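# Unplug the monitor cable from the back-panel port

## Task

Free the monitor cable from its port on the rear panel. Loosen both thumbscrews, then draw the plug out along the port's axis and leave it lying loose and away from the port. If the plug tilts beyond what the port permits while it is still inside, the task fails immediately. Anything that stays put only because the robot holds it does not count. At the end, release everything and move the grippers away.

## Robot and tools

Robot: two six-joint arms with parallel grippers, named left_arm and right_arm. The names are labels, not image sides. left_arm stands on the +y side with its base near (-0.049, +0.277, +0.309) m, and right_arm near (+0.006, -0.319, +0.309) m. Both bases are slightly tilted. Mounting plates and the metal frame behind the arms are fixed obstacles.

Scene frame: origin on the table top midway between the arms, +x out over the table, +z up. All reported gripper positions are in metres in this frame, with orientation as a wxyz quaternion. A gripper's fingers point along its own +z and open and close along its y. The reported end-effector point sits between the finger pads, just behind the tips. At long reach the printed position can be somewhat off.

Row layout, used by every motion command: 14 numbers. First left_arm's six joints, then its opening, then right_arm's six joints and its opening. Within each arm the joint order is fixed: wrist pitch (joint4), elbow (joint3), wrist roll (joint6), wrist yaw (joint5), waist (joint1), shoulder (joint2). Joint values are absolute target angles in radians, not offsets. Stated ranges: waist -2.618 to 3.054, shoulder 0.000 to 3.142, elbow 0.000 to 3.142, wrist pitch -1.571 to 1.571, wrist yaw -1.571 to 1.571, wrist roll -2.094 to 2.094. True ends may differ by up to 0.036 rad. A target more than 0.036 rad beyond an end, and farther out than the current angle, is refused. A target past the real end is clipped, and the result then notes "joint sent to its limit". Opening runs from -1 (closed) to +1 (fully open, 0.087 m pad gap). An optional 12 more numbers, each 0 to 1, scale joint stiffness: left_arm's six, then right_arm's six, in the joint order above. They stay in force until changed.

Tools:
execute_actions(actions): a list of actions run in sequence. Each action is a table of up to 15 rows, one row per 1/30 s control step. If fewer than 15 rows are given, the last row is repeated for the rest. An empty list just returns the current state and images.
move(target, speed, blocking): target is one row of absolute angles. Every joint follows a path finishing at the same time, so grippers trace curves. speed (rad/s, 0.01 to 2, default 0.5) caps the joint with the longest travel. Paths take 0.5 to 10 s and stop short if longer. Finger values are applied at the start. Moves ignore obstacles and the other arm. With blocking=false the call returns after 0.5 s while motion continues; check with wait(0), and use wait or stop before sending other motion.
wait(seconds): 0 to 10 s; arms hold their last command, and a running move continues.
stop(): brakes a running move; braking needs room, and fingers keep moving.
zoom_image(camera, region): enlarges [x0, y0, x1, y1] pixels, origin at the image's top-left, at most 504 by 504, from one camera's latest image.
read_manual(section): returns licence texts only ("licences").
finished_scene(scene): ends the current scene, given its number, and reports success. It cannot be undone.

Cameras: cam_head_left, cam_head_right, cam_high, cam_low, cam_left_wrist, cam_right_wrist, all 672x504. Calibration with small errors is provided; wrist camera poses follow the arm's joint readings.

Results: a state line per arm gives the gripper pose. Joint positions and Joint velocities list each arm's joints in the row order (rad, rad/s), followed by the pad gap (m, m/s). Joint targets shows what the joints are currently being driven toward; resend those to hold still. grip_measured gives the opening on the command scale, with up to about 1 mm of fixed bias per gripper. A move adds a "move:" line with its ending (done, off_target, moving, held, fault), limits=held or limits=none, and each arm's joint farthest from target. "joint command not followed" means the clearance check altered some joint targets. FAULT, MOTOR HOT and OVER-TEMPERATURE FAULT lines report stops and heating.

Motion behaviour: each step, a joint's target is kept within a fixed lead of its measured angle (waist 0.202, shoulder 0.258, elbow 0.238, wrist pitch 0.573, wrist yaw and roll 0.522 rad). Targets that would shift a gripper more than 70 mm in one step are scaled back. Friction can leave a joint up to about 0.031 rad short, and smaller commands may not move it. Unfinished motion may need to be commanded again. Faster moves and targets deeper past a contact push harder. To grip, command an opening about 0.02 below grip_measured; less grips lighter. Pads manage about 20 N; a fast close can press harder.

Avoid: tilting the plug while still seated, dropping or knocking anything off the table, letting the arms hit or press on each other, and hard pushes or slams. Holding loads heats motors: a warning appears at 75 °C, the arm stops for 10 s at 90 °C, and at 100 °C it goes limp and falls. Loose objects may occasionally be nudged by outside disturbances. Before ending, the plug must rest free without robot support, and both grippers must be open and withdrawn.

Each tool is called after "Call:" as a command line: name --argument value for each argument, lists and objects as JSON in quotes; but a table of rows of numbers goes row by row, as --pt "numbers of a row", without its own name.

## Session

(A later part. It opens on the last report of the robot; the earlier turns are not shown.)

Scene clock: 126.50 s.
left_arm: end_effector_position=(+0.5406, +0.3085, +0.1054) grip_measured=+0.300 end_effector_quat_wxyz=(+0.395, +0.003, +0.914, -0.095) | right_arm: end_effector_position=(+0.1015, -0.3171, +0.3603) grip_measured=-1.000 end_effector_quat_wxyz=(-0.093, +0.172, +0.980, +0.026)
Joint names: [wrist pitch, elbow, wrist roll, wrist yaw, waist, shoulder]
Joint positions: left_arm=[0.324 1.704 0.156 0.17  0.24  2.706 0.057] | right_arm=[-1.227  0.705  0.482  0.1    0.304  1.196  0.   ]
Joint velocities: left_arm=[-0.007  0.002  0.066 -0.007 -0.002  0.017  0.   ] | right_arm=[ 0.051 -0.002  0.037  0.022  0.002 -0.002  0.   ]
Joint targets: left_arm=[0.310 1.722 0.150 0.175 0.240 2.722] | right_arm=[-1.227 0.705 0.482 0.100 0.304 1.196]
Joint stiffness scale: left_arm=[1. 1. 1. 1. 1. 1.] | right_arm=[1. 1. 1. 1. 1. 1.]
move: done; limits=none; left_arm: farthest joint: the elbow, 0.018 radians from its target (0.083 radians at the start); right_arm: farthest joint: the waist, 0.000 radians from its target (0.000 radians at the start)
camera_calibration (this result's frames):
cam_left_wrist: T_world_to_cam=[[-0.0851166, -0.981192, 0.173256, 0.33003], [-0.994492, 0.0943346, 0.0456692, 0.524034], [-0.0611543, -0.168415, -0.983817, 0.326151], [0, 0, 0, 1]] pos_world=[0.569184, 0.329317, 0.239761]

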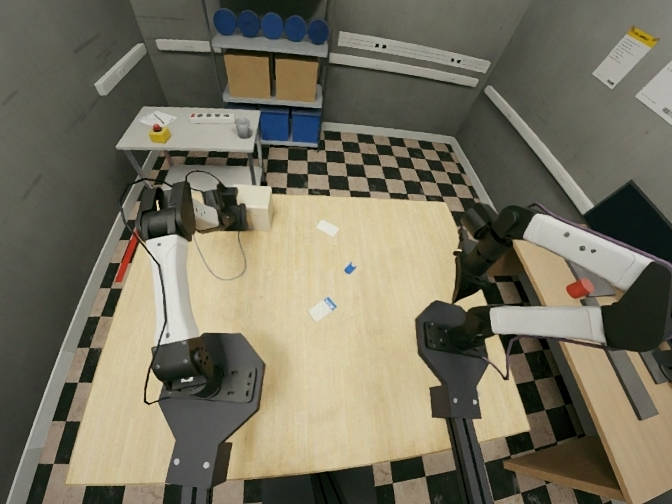

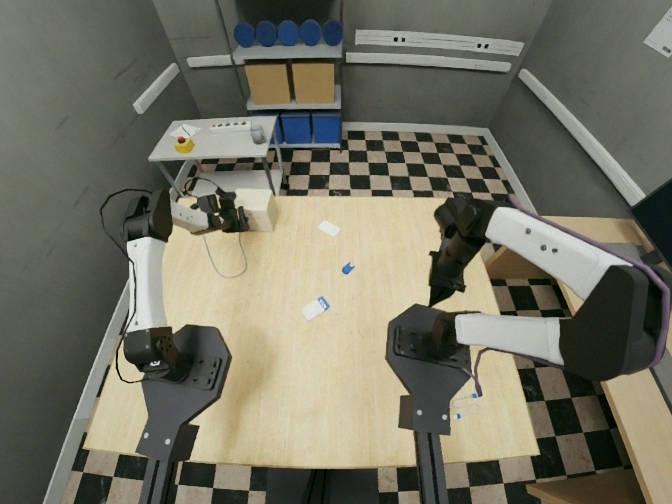

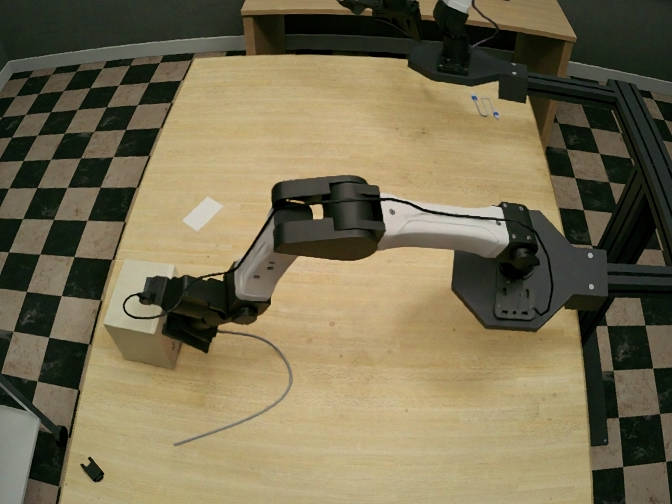

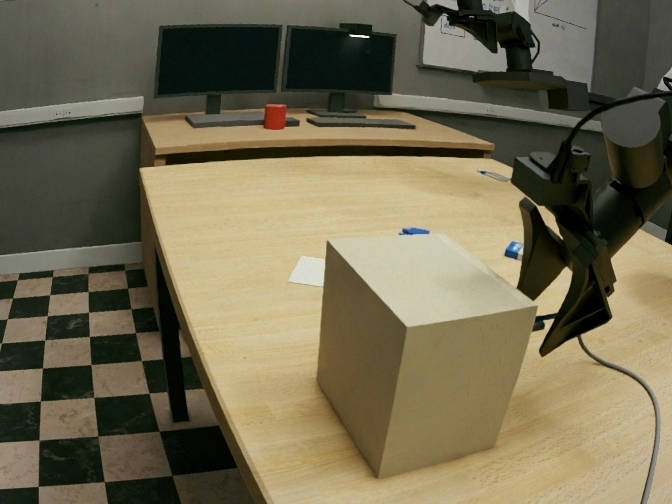

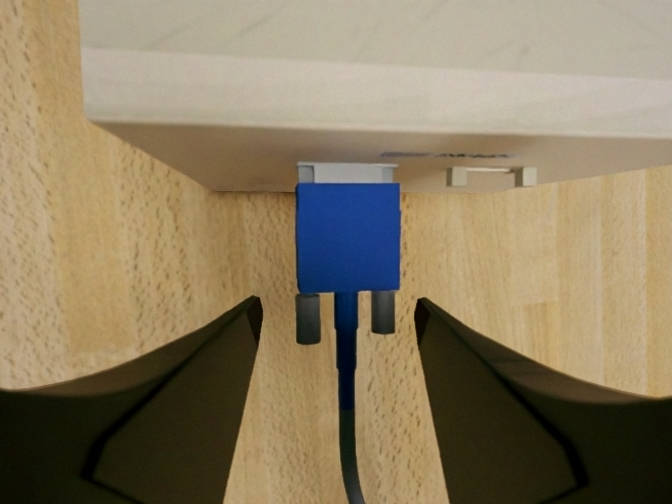

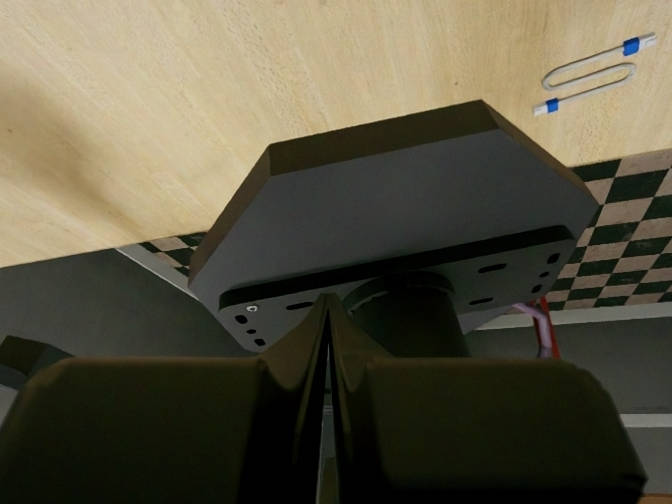

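Call:
execute_actions --actions '[[[0.32,1.725,0.15,0.18,0.23,2.72,0.15,-1.227,0.705,0.482,0.1,0.304,1.196,-1],[0.32,1.725,0.15,0.18,0.22,2.72,0.05,-1.227,0.705,0.482,0.1,0.304,1.196,-1],[0.32,1.725,0.15,0.19,0.21,2.72,-0.05,-1.227,0.705,0.482,0.1,0.304,1.196,-1],[0.32,1.725,0.15,0.19,0.2,2.72,-0.1,-1.227,0.705,0.482,0.1,0.304,1.196,-1],[0.32,1.725,0.15,0.19,0.195,2.725,-0.15,-1.227,0.705,0.482,0.1,0.304,1.196,-1]],[[0.32,1.729,0.15,0.19,0.195,2.733,-0.15,-1.227,0.705,0.482,0.1,0.304,1.196,-1],[0.32,1.734,0.15,0.19,0.195,2.74,-0.15,-1.227,0.705,0.482,0.1,0.304,1.196,-1],[0.32,1.74,0.15,0.19,0.195,2.747,-0.15,-1.227,0.705,0.482,0.1,0.304,1.196,-1],[0.32,1.746,0.15,0.19,0.195,2.755,-0.15,-1.227,0.705,0.482,0.1,0.304,1.196,-1],[0.32,1.752,0.15,0.19,0.195,2.762,-0.15,-1.227,0.705,0.482,0.1,0.304,1.196,-1],[0.32,1.758,0.15,0.19,0.195,2.77,-0.15,-1.227,0.705,0.482,0.1,0.304,1.196,-1],[0.32,1.764,0.15,0.19,0.195,2.777,-0.15,-1.227,0.705,0.482,0.1,0.304,1.196,-1],[0.32,1.77,0.15,0.19,0.195,2.785,-0.15,-1.227,0.705,0.482,0.1,0.304,1.196,-1],[0.32,1.776,0.15,0.19,0.195,2.792,-0.15,-1.227,0.705,0.482,0.1,0.304,1.196,-1],[0.32,1.782,0.15,0.19,0.195,2.8,-0.15,-1.227,0.705,0.482,0.1,0.304,1.196,-1],[0.32,1.788,0.15,0.19,0.195,2.807,-0.15,-1.227,0.705,0.482,0.1,0.304,1.196,-1],[0.32,1.794,0.15,0.19,0.195,2.815,-0.15,-1.227,0.705,0.482,0.1,0.304,1.196,-1],[0.32,1.80,0.15,0.19,0.195,2.822,-0.15,-1.227,0.705,0.482,0.1,0.304,1.196,-1],[0.32,1.806,0.15,0.19,0.195,2.83,-0.15,-1.227,0.705,0.482,0.1,0.304,1.196,-1],[0.32,1.812,0.15,0.19,0.195,2.837,-0.15,-1.227,0.705,0.482,0.1,0.304,1.196,-1]],[[0.32,1.812,0.15,0.19,0.195,2.837,-0.15,-1.227,0.705,0.482,0.1,0.304,1.196,-1],[0.32,1.812,0.15,0.19,0.195,2.837,-0.15,-1.227,0.705,0.482,0.1,0.304,1.196,-1],[0.32,1.812,0.15,0.19,0.195,2.837,-0.15,-1.227,0.705,0.482,0.1,0.304,1.196,-1],[0.32,1.812,0.15,0.19,0.195,2.837,-0.15,-1.227,0.705,0.482,0.1,0.304,1.196,-1],[0.32,1.812,0.15,0.19,0.195,2.837,-0.15,-1.227,0.705,0.482,0.1,0.304,1.196,-1],[0.325,1.805,0.15,0.18,0.21,2.83,-0.15,-1.227,0.705,0.482,0.1,0.304,1.196,-1],[0.33,1.80,0.15,0.17,0.225,2.825,-0.15,-1.227,0.705,0.482,0.1,0.304,1.196,-1],[0.33,1.795,0.15,0.16,0.24,2.82,-0.15,-1.227,0.705,0.482,0.1,0.304,1.196,-1],[0.33,1.795,0.15,0.15,0.25,2.82,-0.15,-1.227,0.705,0.482,0.1,0.304,1.196,-1],[0.33,1.795,0.15,0.15,0.26,2.82,-0.15,-1.227,0.705,0.482,0.1,0.304,1.196,-1],[0.33,1.795,0.15,0.15,0.27,2.82,-0.15,-1.227,0.705,0.482,0.1,0.304,1.196,-1],[0.33,1.795,0.15,0.15,0.28,2.82,-0.15,-1.227,0.705,0.482,0.1,0.304,1.196,-1]]]'

Scene clock: 129.40 s.
left_arm: end_effector_position=(+0.5487, +0.3055, +0.0794) grip_measured=-0.150 end_effector_quat_wxyz=(+0.400, +0.001, +0.911, -0.099) | right_arm: end_effector_position=(+0.1015, -0.3171, +0.3603) grip_measured=-1.000 end_effector_quat_wxyz=(-0.093, +0.172, +0.980, +0.026)
Joint names: [wrist pitch, elbow, wrist roll, wrist yaw, waist, shoulder]
Joint positions: left_arm=[0.34  1.802 0.151 0.18  0.244 2.811 0.037] | right_arm=[-1.227  0.705  0.482  0.1    0.304  1.196  0.   ]
Joint velocities: left_arm=[-0.051  0.002 -0.037  0.154  0.012  0.002  0.001] | right_arm=[-0.051  0.007 -0.037  0.095  0.002 -0.022  0.   ]
Joint targets: left_arm=[0.330 1.795 0.150 0.150 0.280 2.820] | right_arm=[-1.227 0.705 0.482 0.100 0.304 1.196]
Joint stiffness scale: left_arm=[1. 1. 1. 1. 1. 1.] | right_arm=[1. 1. 1. 1. 1. 1.]
camera_calibration (this result's frames):
cam_left_wrist: T_world_to_cam=[[-0.0852789, -0.979746, 0.181176, 0.331355], [-0.995046, 0.0930739, 0.0349514, 0.535095], [-0.0511063, -0.177298, -0.982829, 0.297662], [0, 0, 0, 1]] pos_world=[0.575914, 0.327615, 0.213815]

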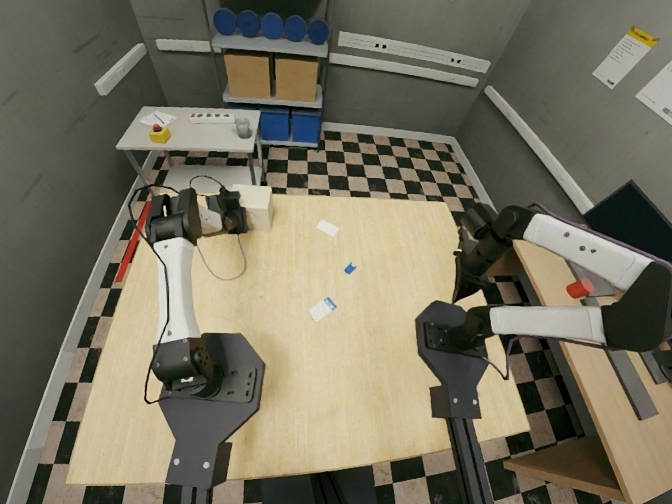

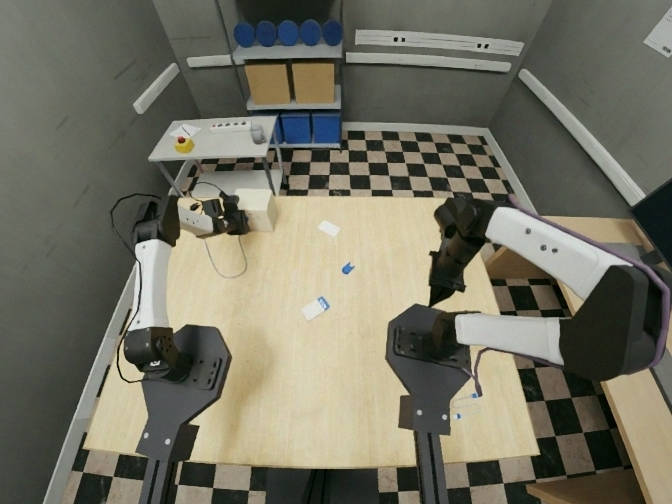

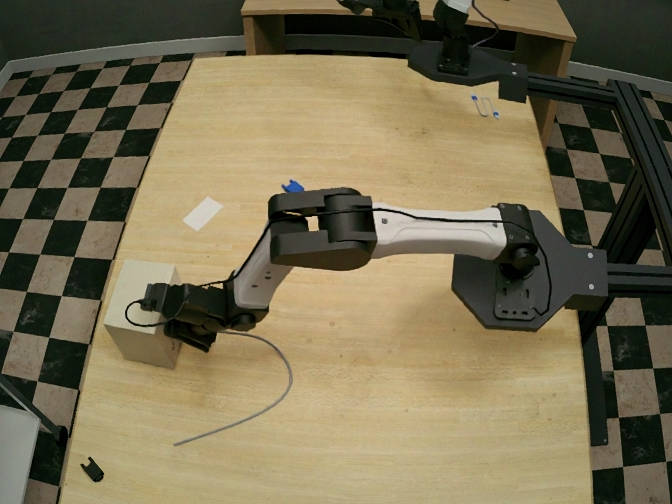

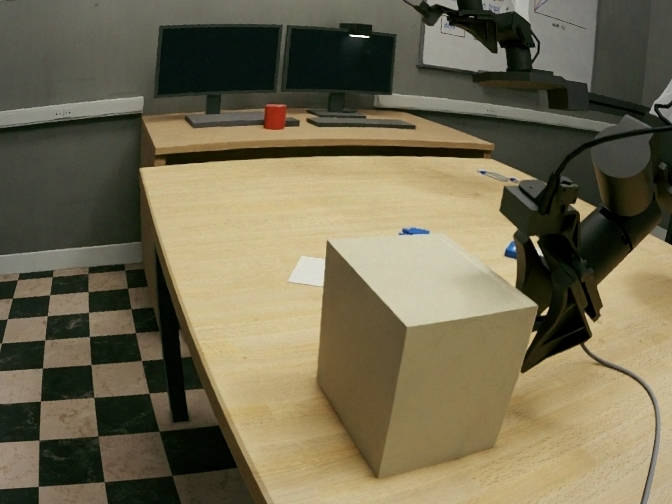

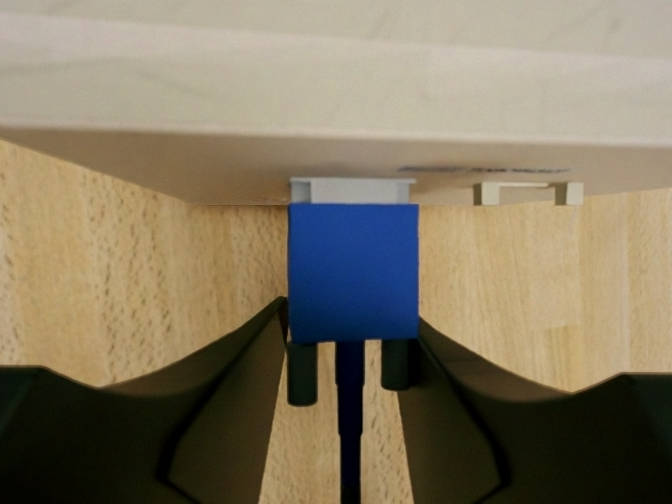

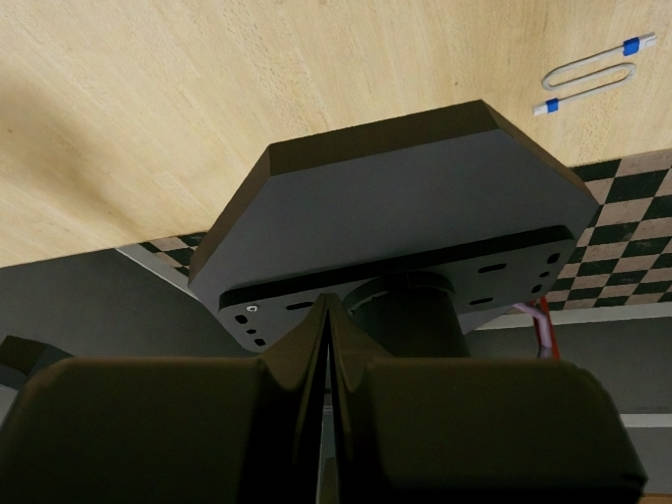

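Call:
execute_actions --actions '[[[0.33,1.785,0.15,0.15,0.27,2.815,-0.15,-1.227,0.705,0.482,0.1,0.304,1.196,-1],[0.33,1.778,0.15,0.15,0.27,2.812,-0.15,-1.227,0.705,0.482,0.1,0.304,1.196,-1],[0.33,1.772,0.15,0.15,0.27,2.808,-0.15,-1.227,0.705,0.482,0.1,0.304,1.196,-1],[0.33,1.768,0.15,0.15,0.275,2.803,-0.15,-1.227,0.705,0.482,0.1,0.304,1.196,-1],[0.33,1.764,0.15,0.15,0.28,2.798,-0.15,-1.227,0.705,0.482,0.1,0.304,1.196,-1],[0.33,1.76,0.15,0.15,0.28,2.793,-0.15,-1.227,0.705,0.482,0.1,0.304,1.196,-1],[0.33,1.756,0.15,0.15,0.28,2.788,-0.15,-1.227,0.705,0.482,0.1,0.304,1.196,-1],[0.33,1.752,0.15,0.15,0.28,2.783,-0.15,-1.227,0.705,0.482,0.1,0.304,1.196,-1],[0.33,1.748,0.15,0.15,0.28,2.778,-0.15,-1.227,0.705,0.482,0.1,0.304,1.196,-1],[0.33,1.744,0.15,0.15,0.28,2.773,-0.15,-1.227,0.705,0.482,0.1,0.304,1.196,-1],[0.33,1.74,0.15,0.15,0.28,2.768,-0.15,-1.227,0.705,0.482,0.1,0.304,1.196,-1],[0.33,1.736,0.15,0.15,0.28,2.763,-0.15,-1.227,0.705,0.482,0.1,0.304,1.196,-1],[0.33,1.732,0.15,0.15,0.28,2.758,-0.15,-1.227,0.705,0.482,0.1,0.304,1.196,-1],[0.33,1.728,0.15,0.15,0.28,2.753,-0.15,-1.227,0.705,0.482,0.1,0.304,1.196,-1],[0.33,1.724,0.15,0.15,0.28,2.748,-0.15,-1.227,0.705,0.482,0.1,0.304,1.196,-1]],[[0.33,1.72,0.15,0.15,0.28,2.743,-0.15,-1.227,0.705,0.482,0.1,0.304,1.196,-1],[0.33,1.716,0.15,0.15,0.28,2.738,-0.15,-1.227,0.705,0.482,0.1,0.304,1.196,-1],[0.33,1.712,0.15,0.15,0.28,2.733,-0.15,-1.227,0.705,0.482,0.1,0.304,1.196,-1],[0.33,1.708,0.15,0.15,0.28,2.728,-0.15,-1.227,0.705,0.482,0.1,0.304,1.196,-1],[0.33,1.704,0.15,0.15,0.28,2.723,-0.15,-1.227,0.705,0.482,0.1,0.304,1.196,-1],[0.33,1.70,0.15,0.15,0.28,2.718,-0.15,-1.227,0.705,0.482,0.1,0.304,1.196,-1],[0.33,1.696,0.15,0.15,0.28,2.713,-0.15,-1.227,0.705,0.482,0.1,0.304,1.196,-1],[0.33,1.692,0.15,0.15,0.28,2.708,-0.15,-1.227,0.705,0.482,0.1,0.304,1.196,-1],[0.33,1.688,0.15,0.15,0.28,2.703,-0.15,-1.227,0.705,0.482,0.1,0.304,1.196,-1]]]'

Scene clock: 132.07 s.
left_arm: end_effector_position=(+0.5343, +0.3093, +0.0964) grip_measured=-0.150 end_effector_quat_wxyz=(+0.387, -0.002, +0.916, -0.103) | right_arm: end_effector_position=(+0.1015, -0.3171, +0.3603) grip_measured=-1.000 end_effector_quat_wxyz=(-0.093, +0.172, +0.980, +0.026)
Joint names: [wrist pitch, elbow, wrist roll, wrist yaw, waist, shoulder]
Joint positions: left_arm=[0.322 1.702 0.149 0.186 0.251 2.72  0.037] | right_arm=[-1.227  0.705  0.482  0.1    0.304  1.196  0.   ]
Joint velocities: left_arm=[-0.051  0.012  0.007  0.007  0.012  0.012  0.   ] | right_arm=[-0.051  0.002  0.11  -0.037  0.002  0.002  0.   ]
Joint targets: left_arm=[0.330 1.688 0.150 0.150 0.280 2.703] | right_arm=[-1.227 0.705 0.482 0.100 0.304 1.196]
Joint stiffness scale: left_arm=[1. 1. 1. 1. 1. 1.] | right_arm=[1. 1. 1. 1. 1. 1.]
camera_calibration (this result's frames):
cam_left_wrist: T_world_to_cam=[[-0.0810207, -0.977847, 0.193005, 0.326775], [-0.993657, 0.0943944, 0.0611206, 0.51619], [-0.0779852, -0.186828, -0.979292, 0.331282], [0, 0, 0, 1]] pos_world=[0.565226, 0.332704, 0.229803]

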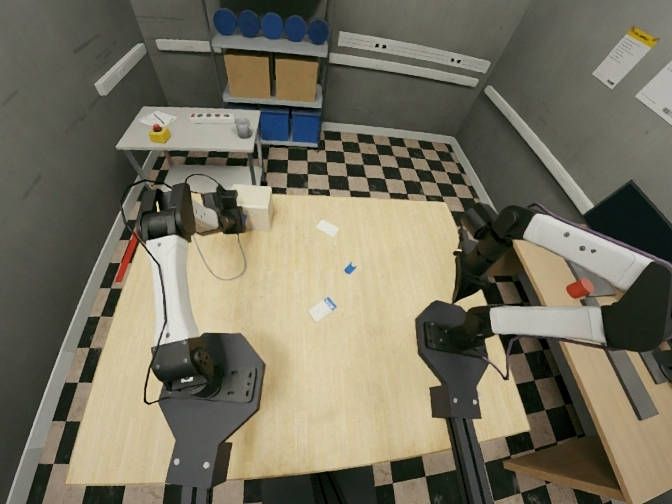

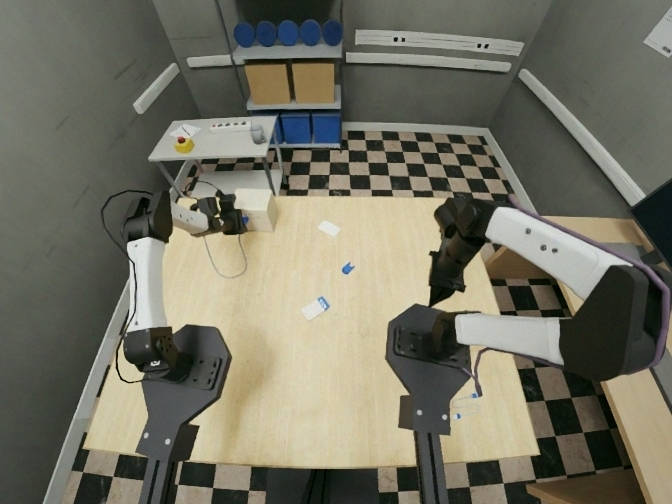

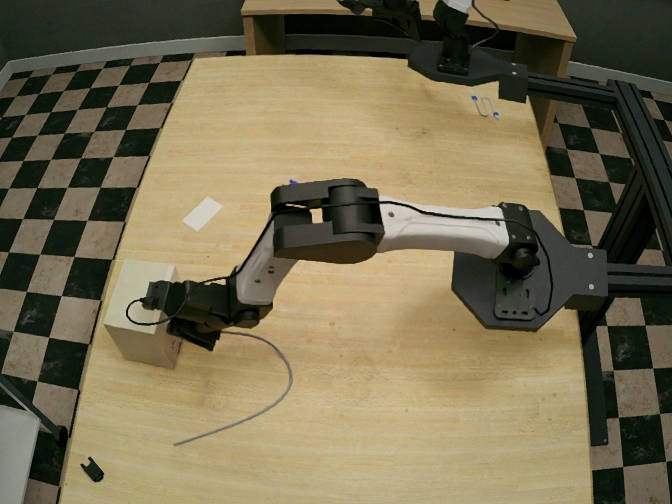

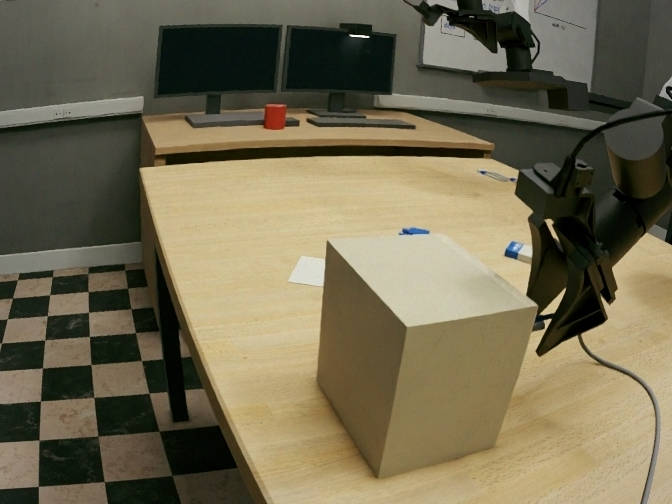

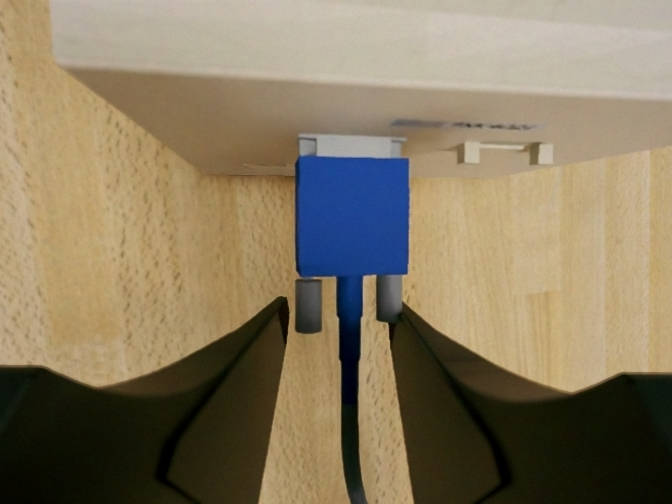

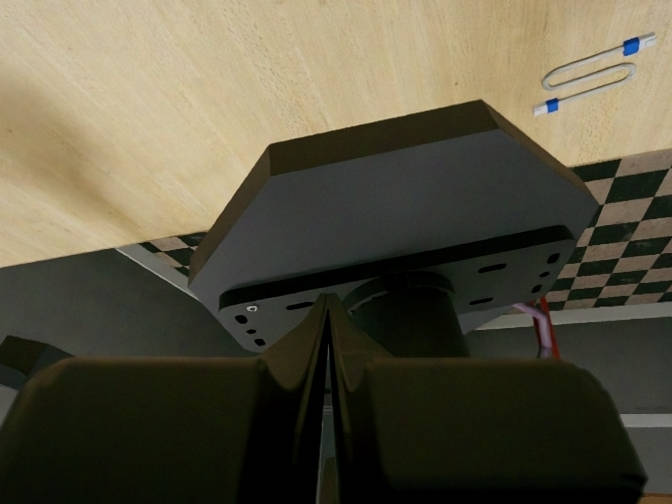

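Call:
move --target '[0.33,1.812,0.15,0.175,0.235,2.833,0.2,-1.227,0.705,0.482,0.1,0.304,1.196,-1]' --speed 0.25

Call:
execute_actions --actions '[[[0.335,1.80,0.15,0.17,0.25,2.82,0.1,-1.227,0.705,0.482,0.1,0.304,1.196,-1],[0.335,1.80,0.15,0.16,0.26,2.815,0,-1.227,0.705,0.482,0.1,0.304,1.196,-1],[0.335,1.795,0.15,0.15,0.27,2.815,-0.08,-1.227,0.705,0.482,0.1,0.304,1.196,-1],[0.335,1.795,0.15,0.14,0.28,2.815,-0.15,-1.227,0.705,0.482,0.1,0.304,1.196,-1],[0.335,1.795,0.15,0.13,0.29,2.815,-0.15,-1.227,0.705,0.482,0.1,0.304,1.196,-1],[0.335,1.795,0.15,0.13,0.29,2.815,-0.15,-1.227,0.705,0.482,0.1,0.304,1.196,-1],[0.335,1.795,0.15,0.13,0.29,2.815,-0.15,-1.227,0.705,0.482,0.1,0.304,1.196,-1],[0.335,1.795,0.15,0.13,0.29,2.815,-0.15,-1.227,0.705,0.482,0.1,0.304,1.196,-1],[0.335,1.795,0.15,0.13,0.29,2.815,-0.15,-1.227,0.705,0.482,0.1,0.304,1.196,-1],[0.34,1.792,0.15,0.13,0.29,2.81,-0.15,-1.227,0.705,0.482,0.1,0.304,1.196,-1],[0.34,1.789,0.15,0.13,0.29,2.805,-0.15,-1.227,0.705,0.482,0.1,0.304,1.196,-1],[0.34,1.786,0.15,0.13,0.29,2.80,-0.15,-1.227,0.705,0.482,0.1,0.304,1.196,-1],[0.34,1.782,0.15,0.13,0.29,2.795,-0.15,-1.227,0.705,0.482,0.1,0.304,1.196,-1],[0.34,1.778,0.15,0.13,0.29,2.79,-0.15,-1.227,0.705,0.482,0.1,0.304,1.196,-1],[0.34,1.774,0.15,0.13,0.29,2.785,-0.15,-1.227,0.705,0.482,0.1,0.304,1.196,-1]],[[0.34,1.77,0.15,0.13,0.29,2.78,-0.15,-1.227,0.705,0.482,0.1,0.304,1.196,-1],[0.34,1.766,0.15,0.13,0.29,2.775,-0.15,-1.227,0.705,0.482,0.1,0.304,1.196,-1],[0.34,1.762,0.15,0.13,0.29,2.77,-0.15,-1.227,0.705,0.482,0.1,0.304,1.196,-1],[0.34,1.758,0.15,0.13,0.29,2.765,-0.15,-1.227,0.705,0.482,0.1,0.304,1.196,-1],[0.34,1.754,0.15,0.13,0.29,2.76,-0.15,-1.227,0.705,0.482,0.1,0.304,1.196,-1],[0.34,1.75,0.15,0.13,0.29,2.755,-0.15,-1.227,0.705,0.482,0.1,0.304,1.196,-1],[0.34,1.746,0.15,0.13,0.29,2.75,-0.15,-1.227,0.705,0.482,0.1,0.304,1.196,-1]]]'

Scene clock: 134.17 s.
left_arm: end_effector_position=(+0.5406, +0.3004, +0.0716) grip_measured=+0.200 end_effector_quat_wxyz=(+0.387, +0.002, +0.916, -0.106) | right_arm: end_effector_position=(+0.1015, -0.3171, +0.3603) grip_measured=-1.000 end_effector_quat_wxyz=(-0.093, +0.172, +0.980, +0.026)
Joint names: [wrist pitch, elbow, wrist roll, wrist yaw, waist, shoulder]
Joint positions: left_arm=[0.327 1.794 0.148 0.187 0.242 2.818 0.052] | right_arm=[-1.227  0.705  0.482  0.1    0.304  1.196  0.   ]
Joint velocities: left_arm=[-0.007 -0.002 -0.081  0.051  0.012 -0.032 -0.001] | right_arm=[ 0.022 -0.002 -0.022 -0.037 -0.002 -0.017  0.   ]
Joint targets: left_arm=[0.330 1.812 0.150 0.175 0.235 2.833] | right_arm=[-1.227 0.705 0.482 0.100 0.304 1.196]
Joint stiffness scale: left_arm=[1. 1. 1. 1. 1. 1.] | right_arm=[1. 1. 1. 1. 1. 1.]
move: done; limits=none; left_arm: farthest joint: the elbow, 0.018 radians from its target (0.110 radians at the start); right_arm: farthest joint: the waist, 0.000 radians from its target (0.000 radians at the start)
camera_calibration (this result's frames):
cam_left_wrist: T_world_to_cam=[[-0.0900775, -0.976772, 0.194427, 0.327794], [-0.992813, 0.103513, 0.0600665, 0.521704], [-0.078797, -0.187619, -0.979076, 0.306515], [0, 0, 0, 1]] pos_world=[0.571633, 0.323685, 0.205033]

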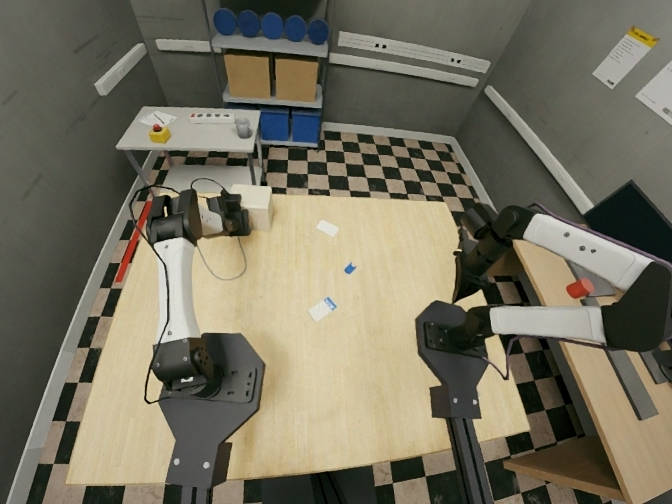

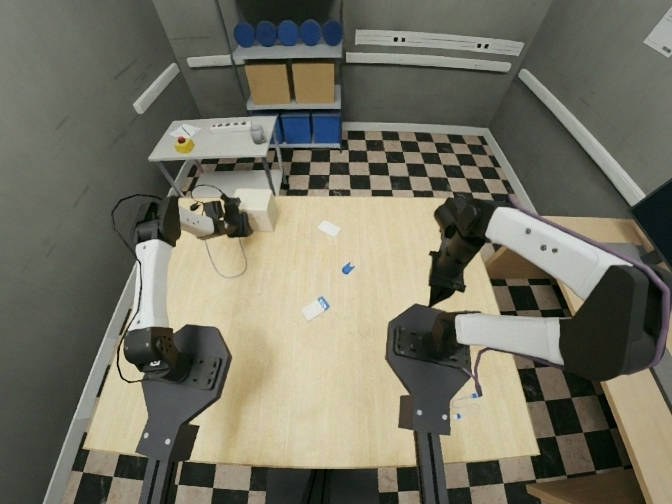

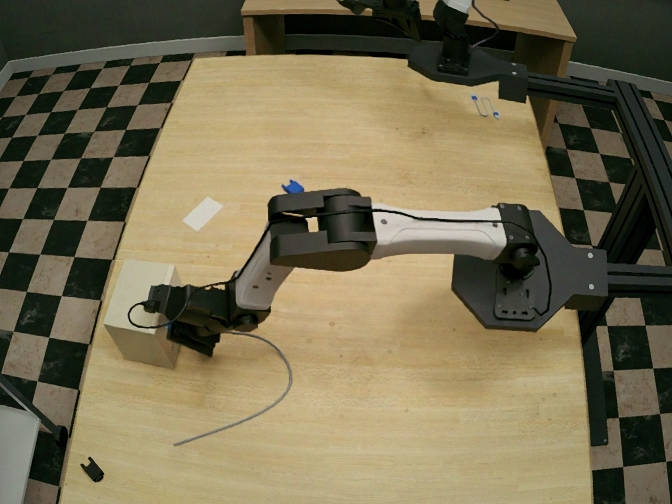

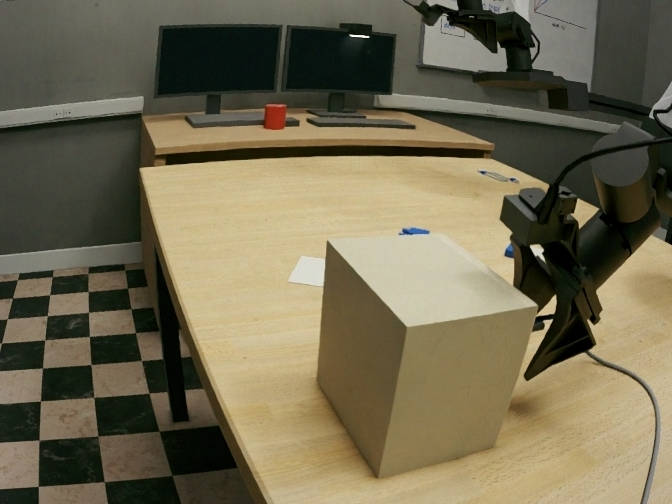

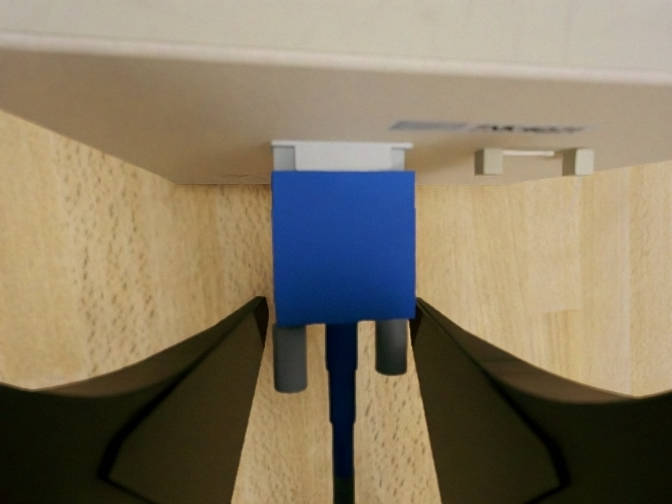

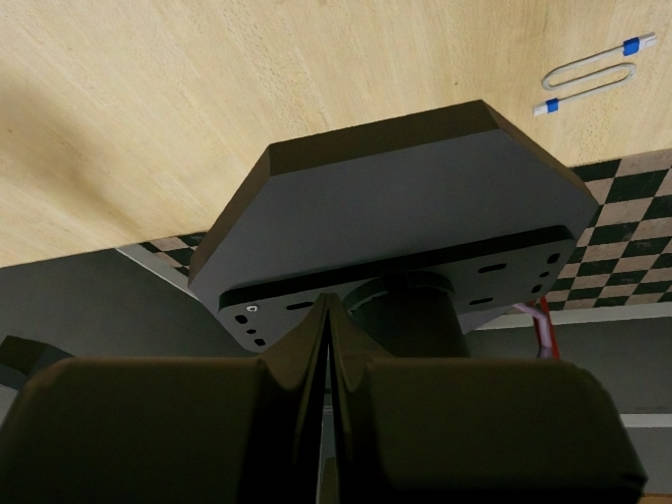

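Scene clock: 135.17 s.
left_arm: end_effector_position=(+0.5385, +0.3070, +0.0835) grip_measured=-0.149 end_effector_quat_wxyz=(+0.387, -0.002, +0.916, -0.105) | right_arm: end_effector_position=(+0.1015, -0.3171, +0.3603) grip_measured=-1.000 end_effector_quat_wxyz=(-0.093, +0.172, +0.980, +0.026)
Joint names: [wrist pitch, elbow, wrist roll, wrist yaw, waist, shoulder]
Joint positions: left_arm=[0.319 1.756 0.147 0.188 0.25  2.773 0.037] | right_arm=[-1.227  0.705  0.482  0.1    0.304  1.196  0.   ]
Joint velocities: left_arm=[ 0.022  0.002  0.051  0.007  0.007 -0.027 -0.   ] | right_arm=[-0.007 -0.012 -0.022  0.037  0.002  0.017  0.   ]
Joint targets: left_arm=[0.340 1.746 0.150 0.130 0.290 2.750] | right_arm=[-1.227 0.705 0.482 0.100 0.304 1.196]
Joint stiffness scale: left_arm=[1. 1. 1. 1. 1. 1.] | right_arm=[1. 1. 1. 1. 1. 1.]
camera_calibration (this result's frames):
cam_left_wrist: T_world_to_cam=[[-0.082012, -0.97723, 0.195693, 0.327434], [-0.993493, 0.0957313, 0.0616942, 0.52085], [-0.0790234, -0.18936, -0.978723, 0.319838], [0, 0, 0, 1]] pos_world=[0.569589, 0.330681, 0.216823]

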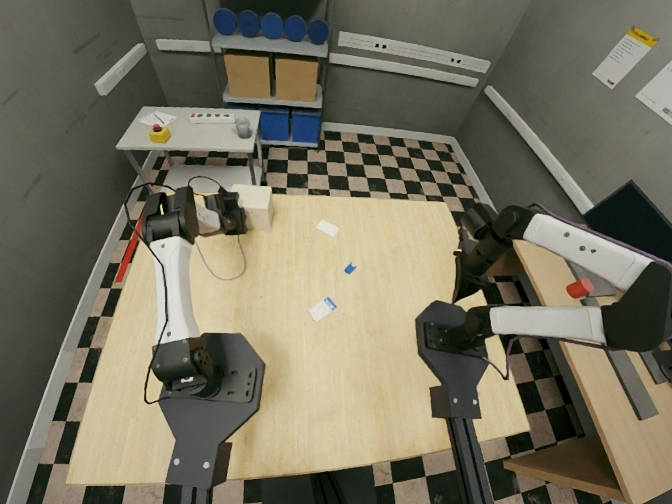

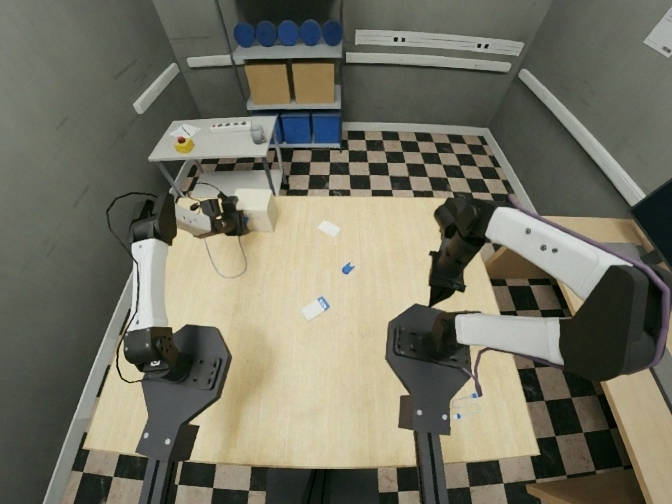

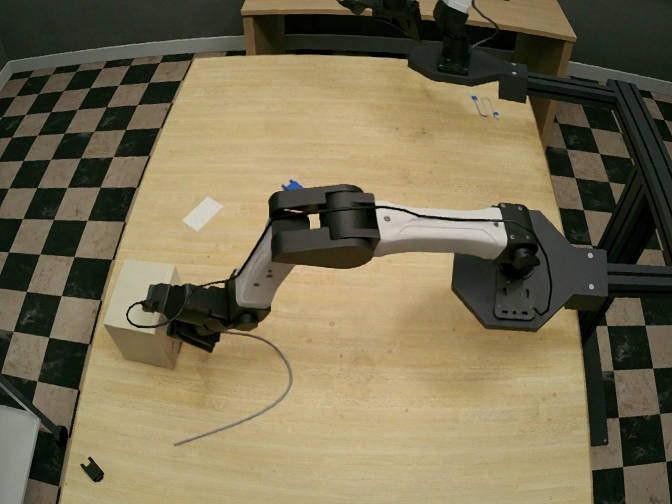

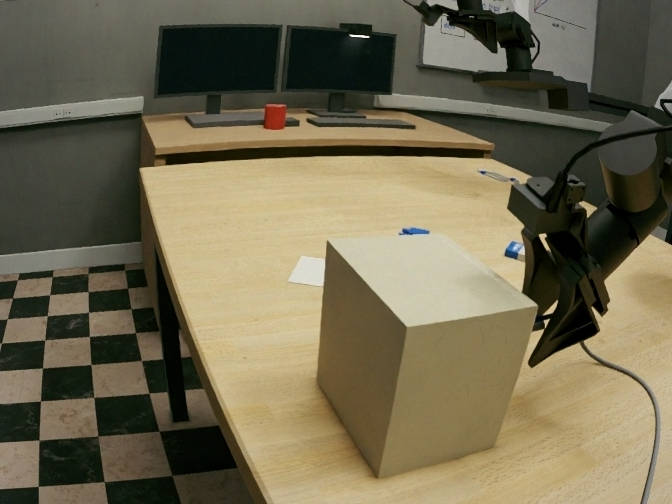

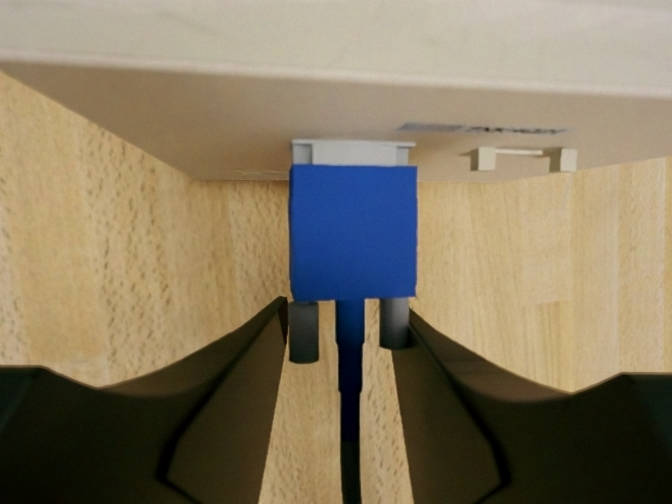

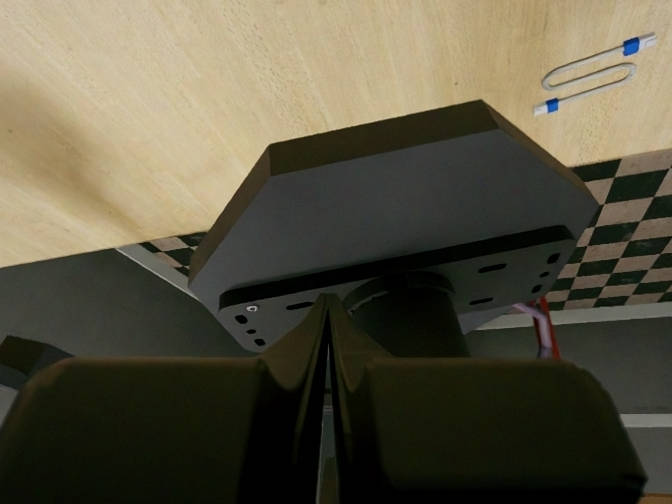

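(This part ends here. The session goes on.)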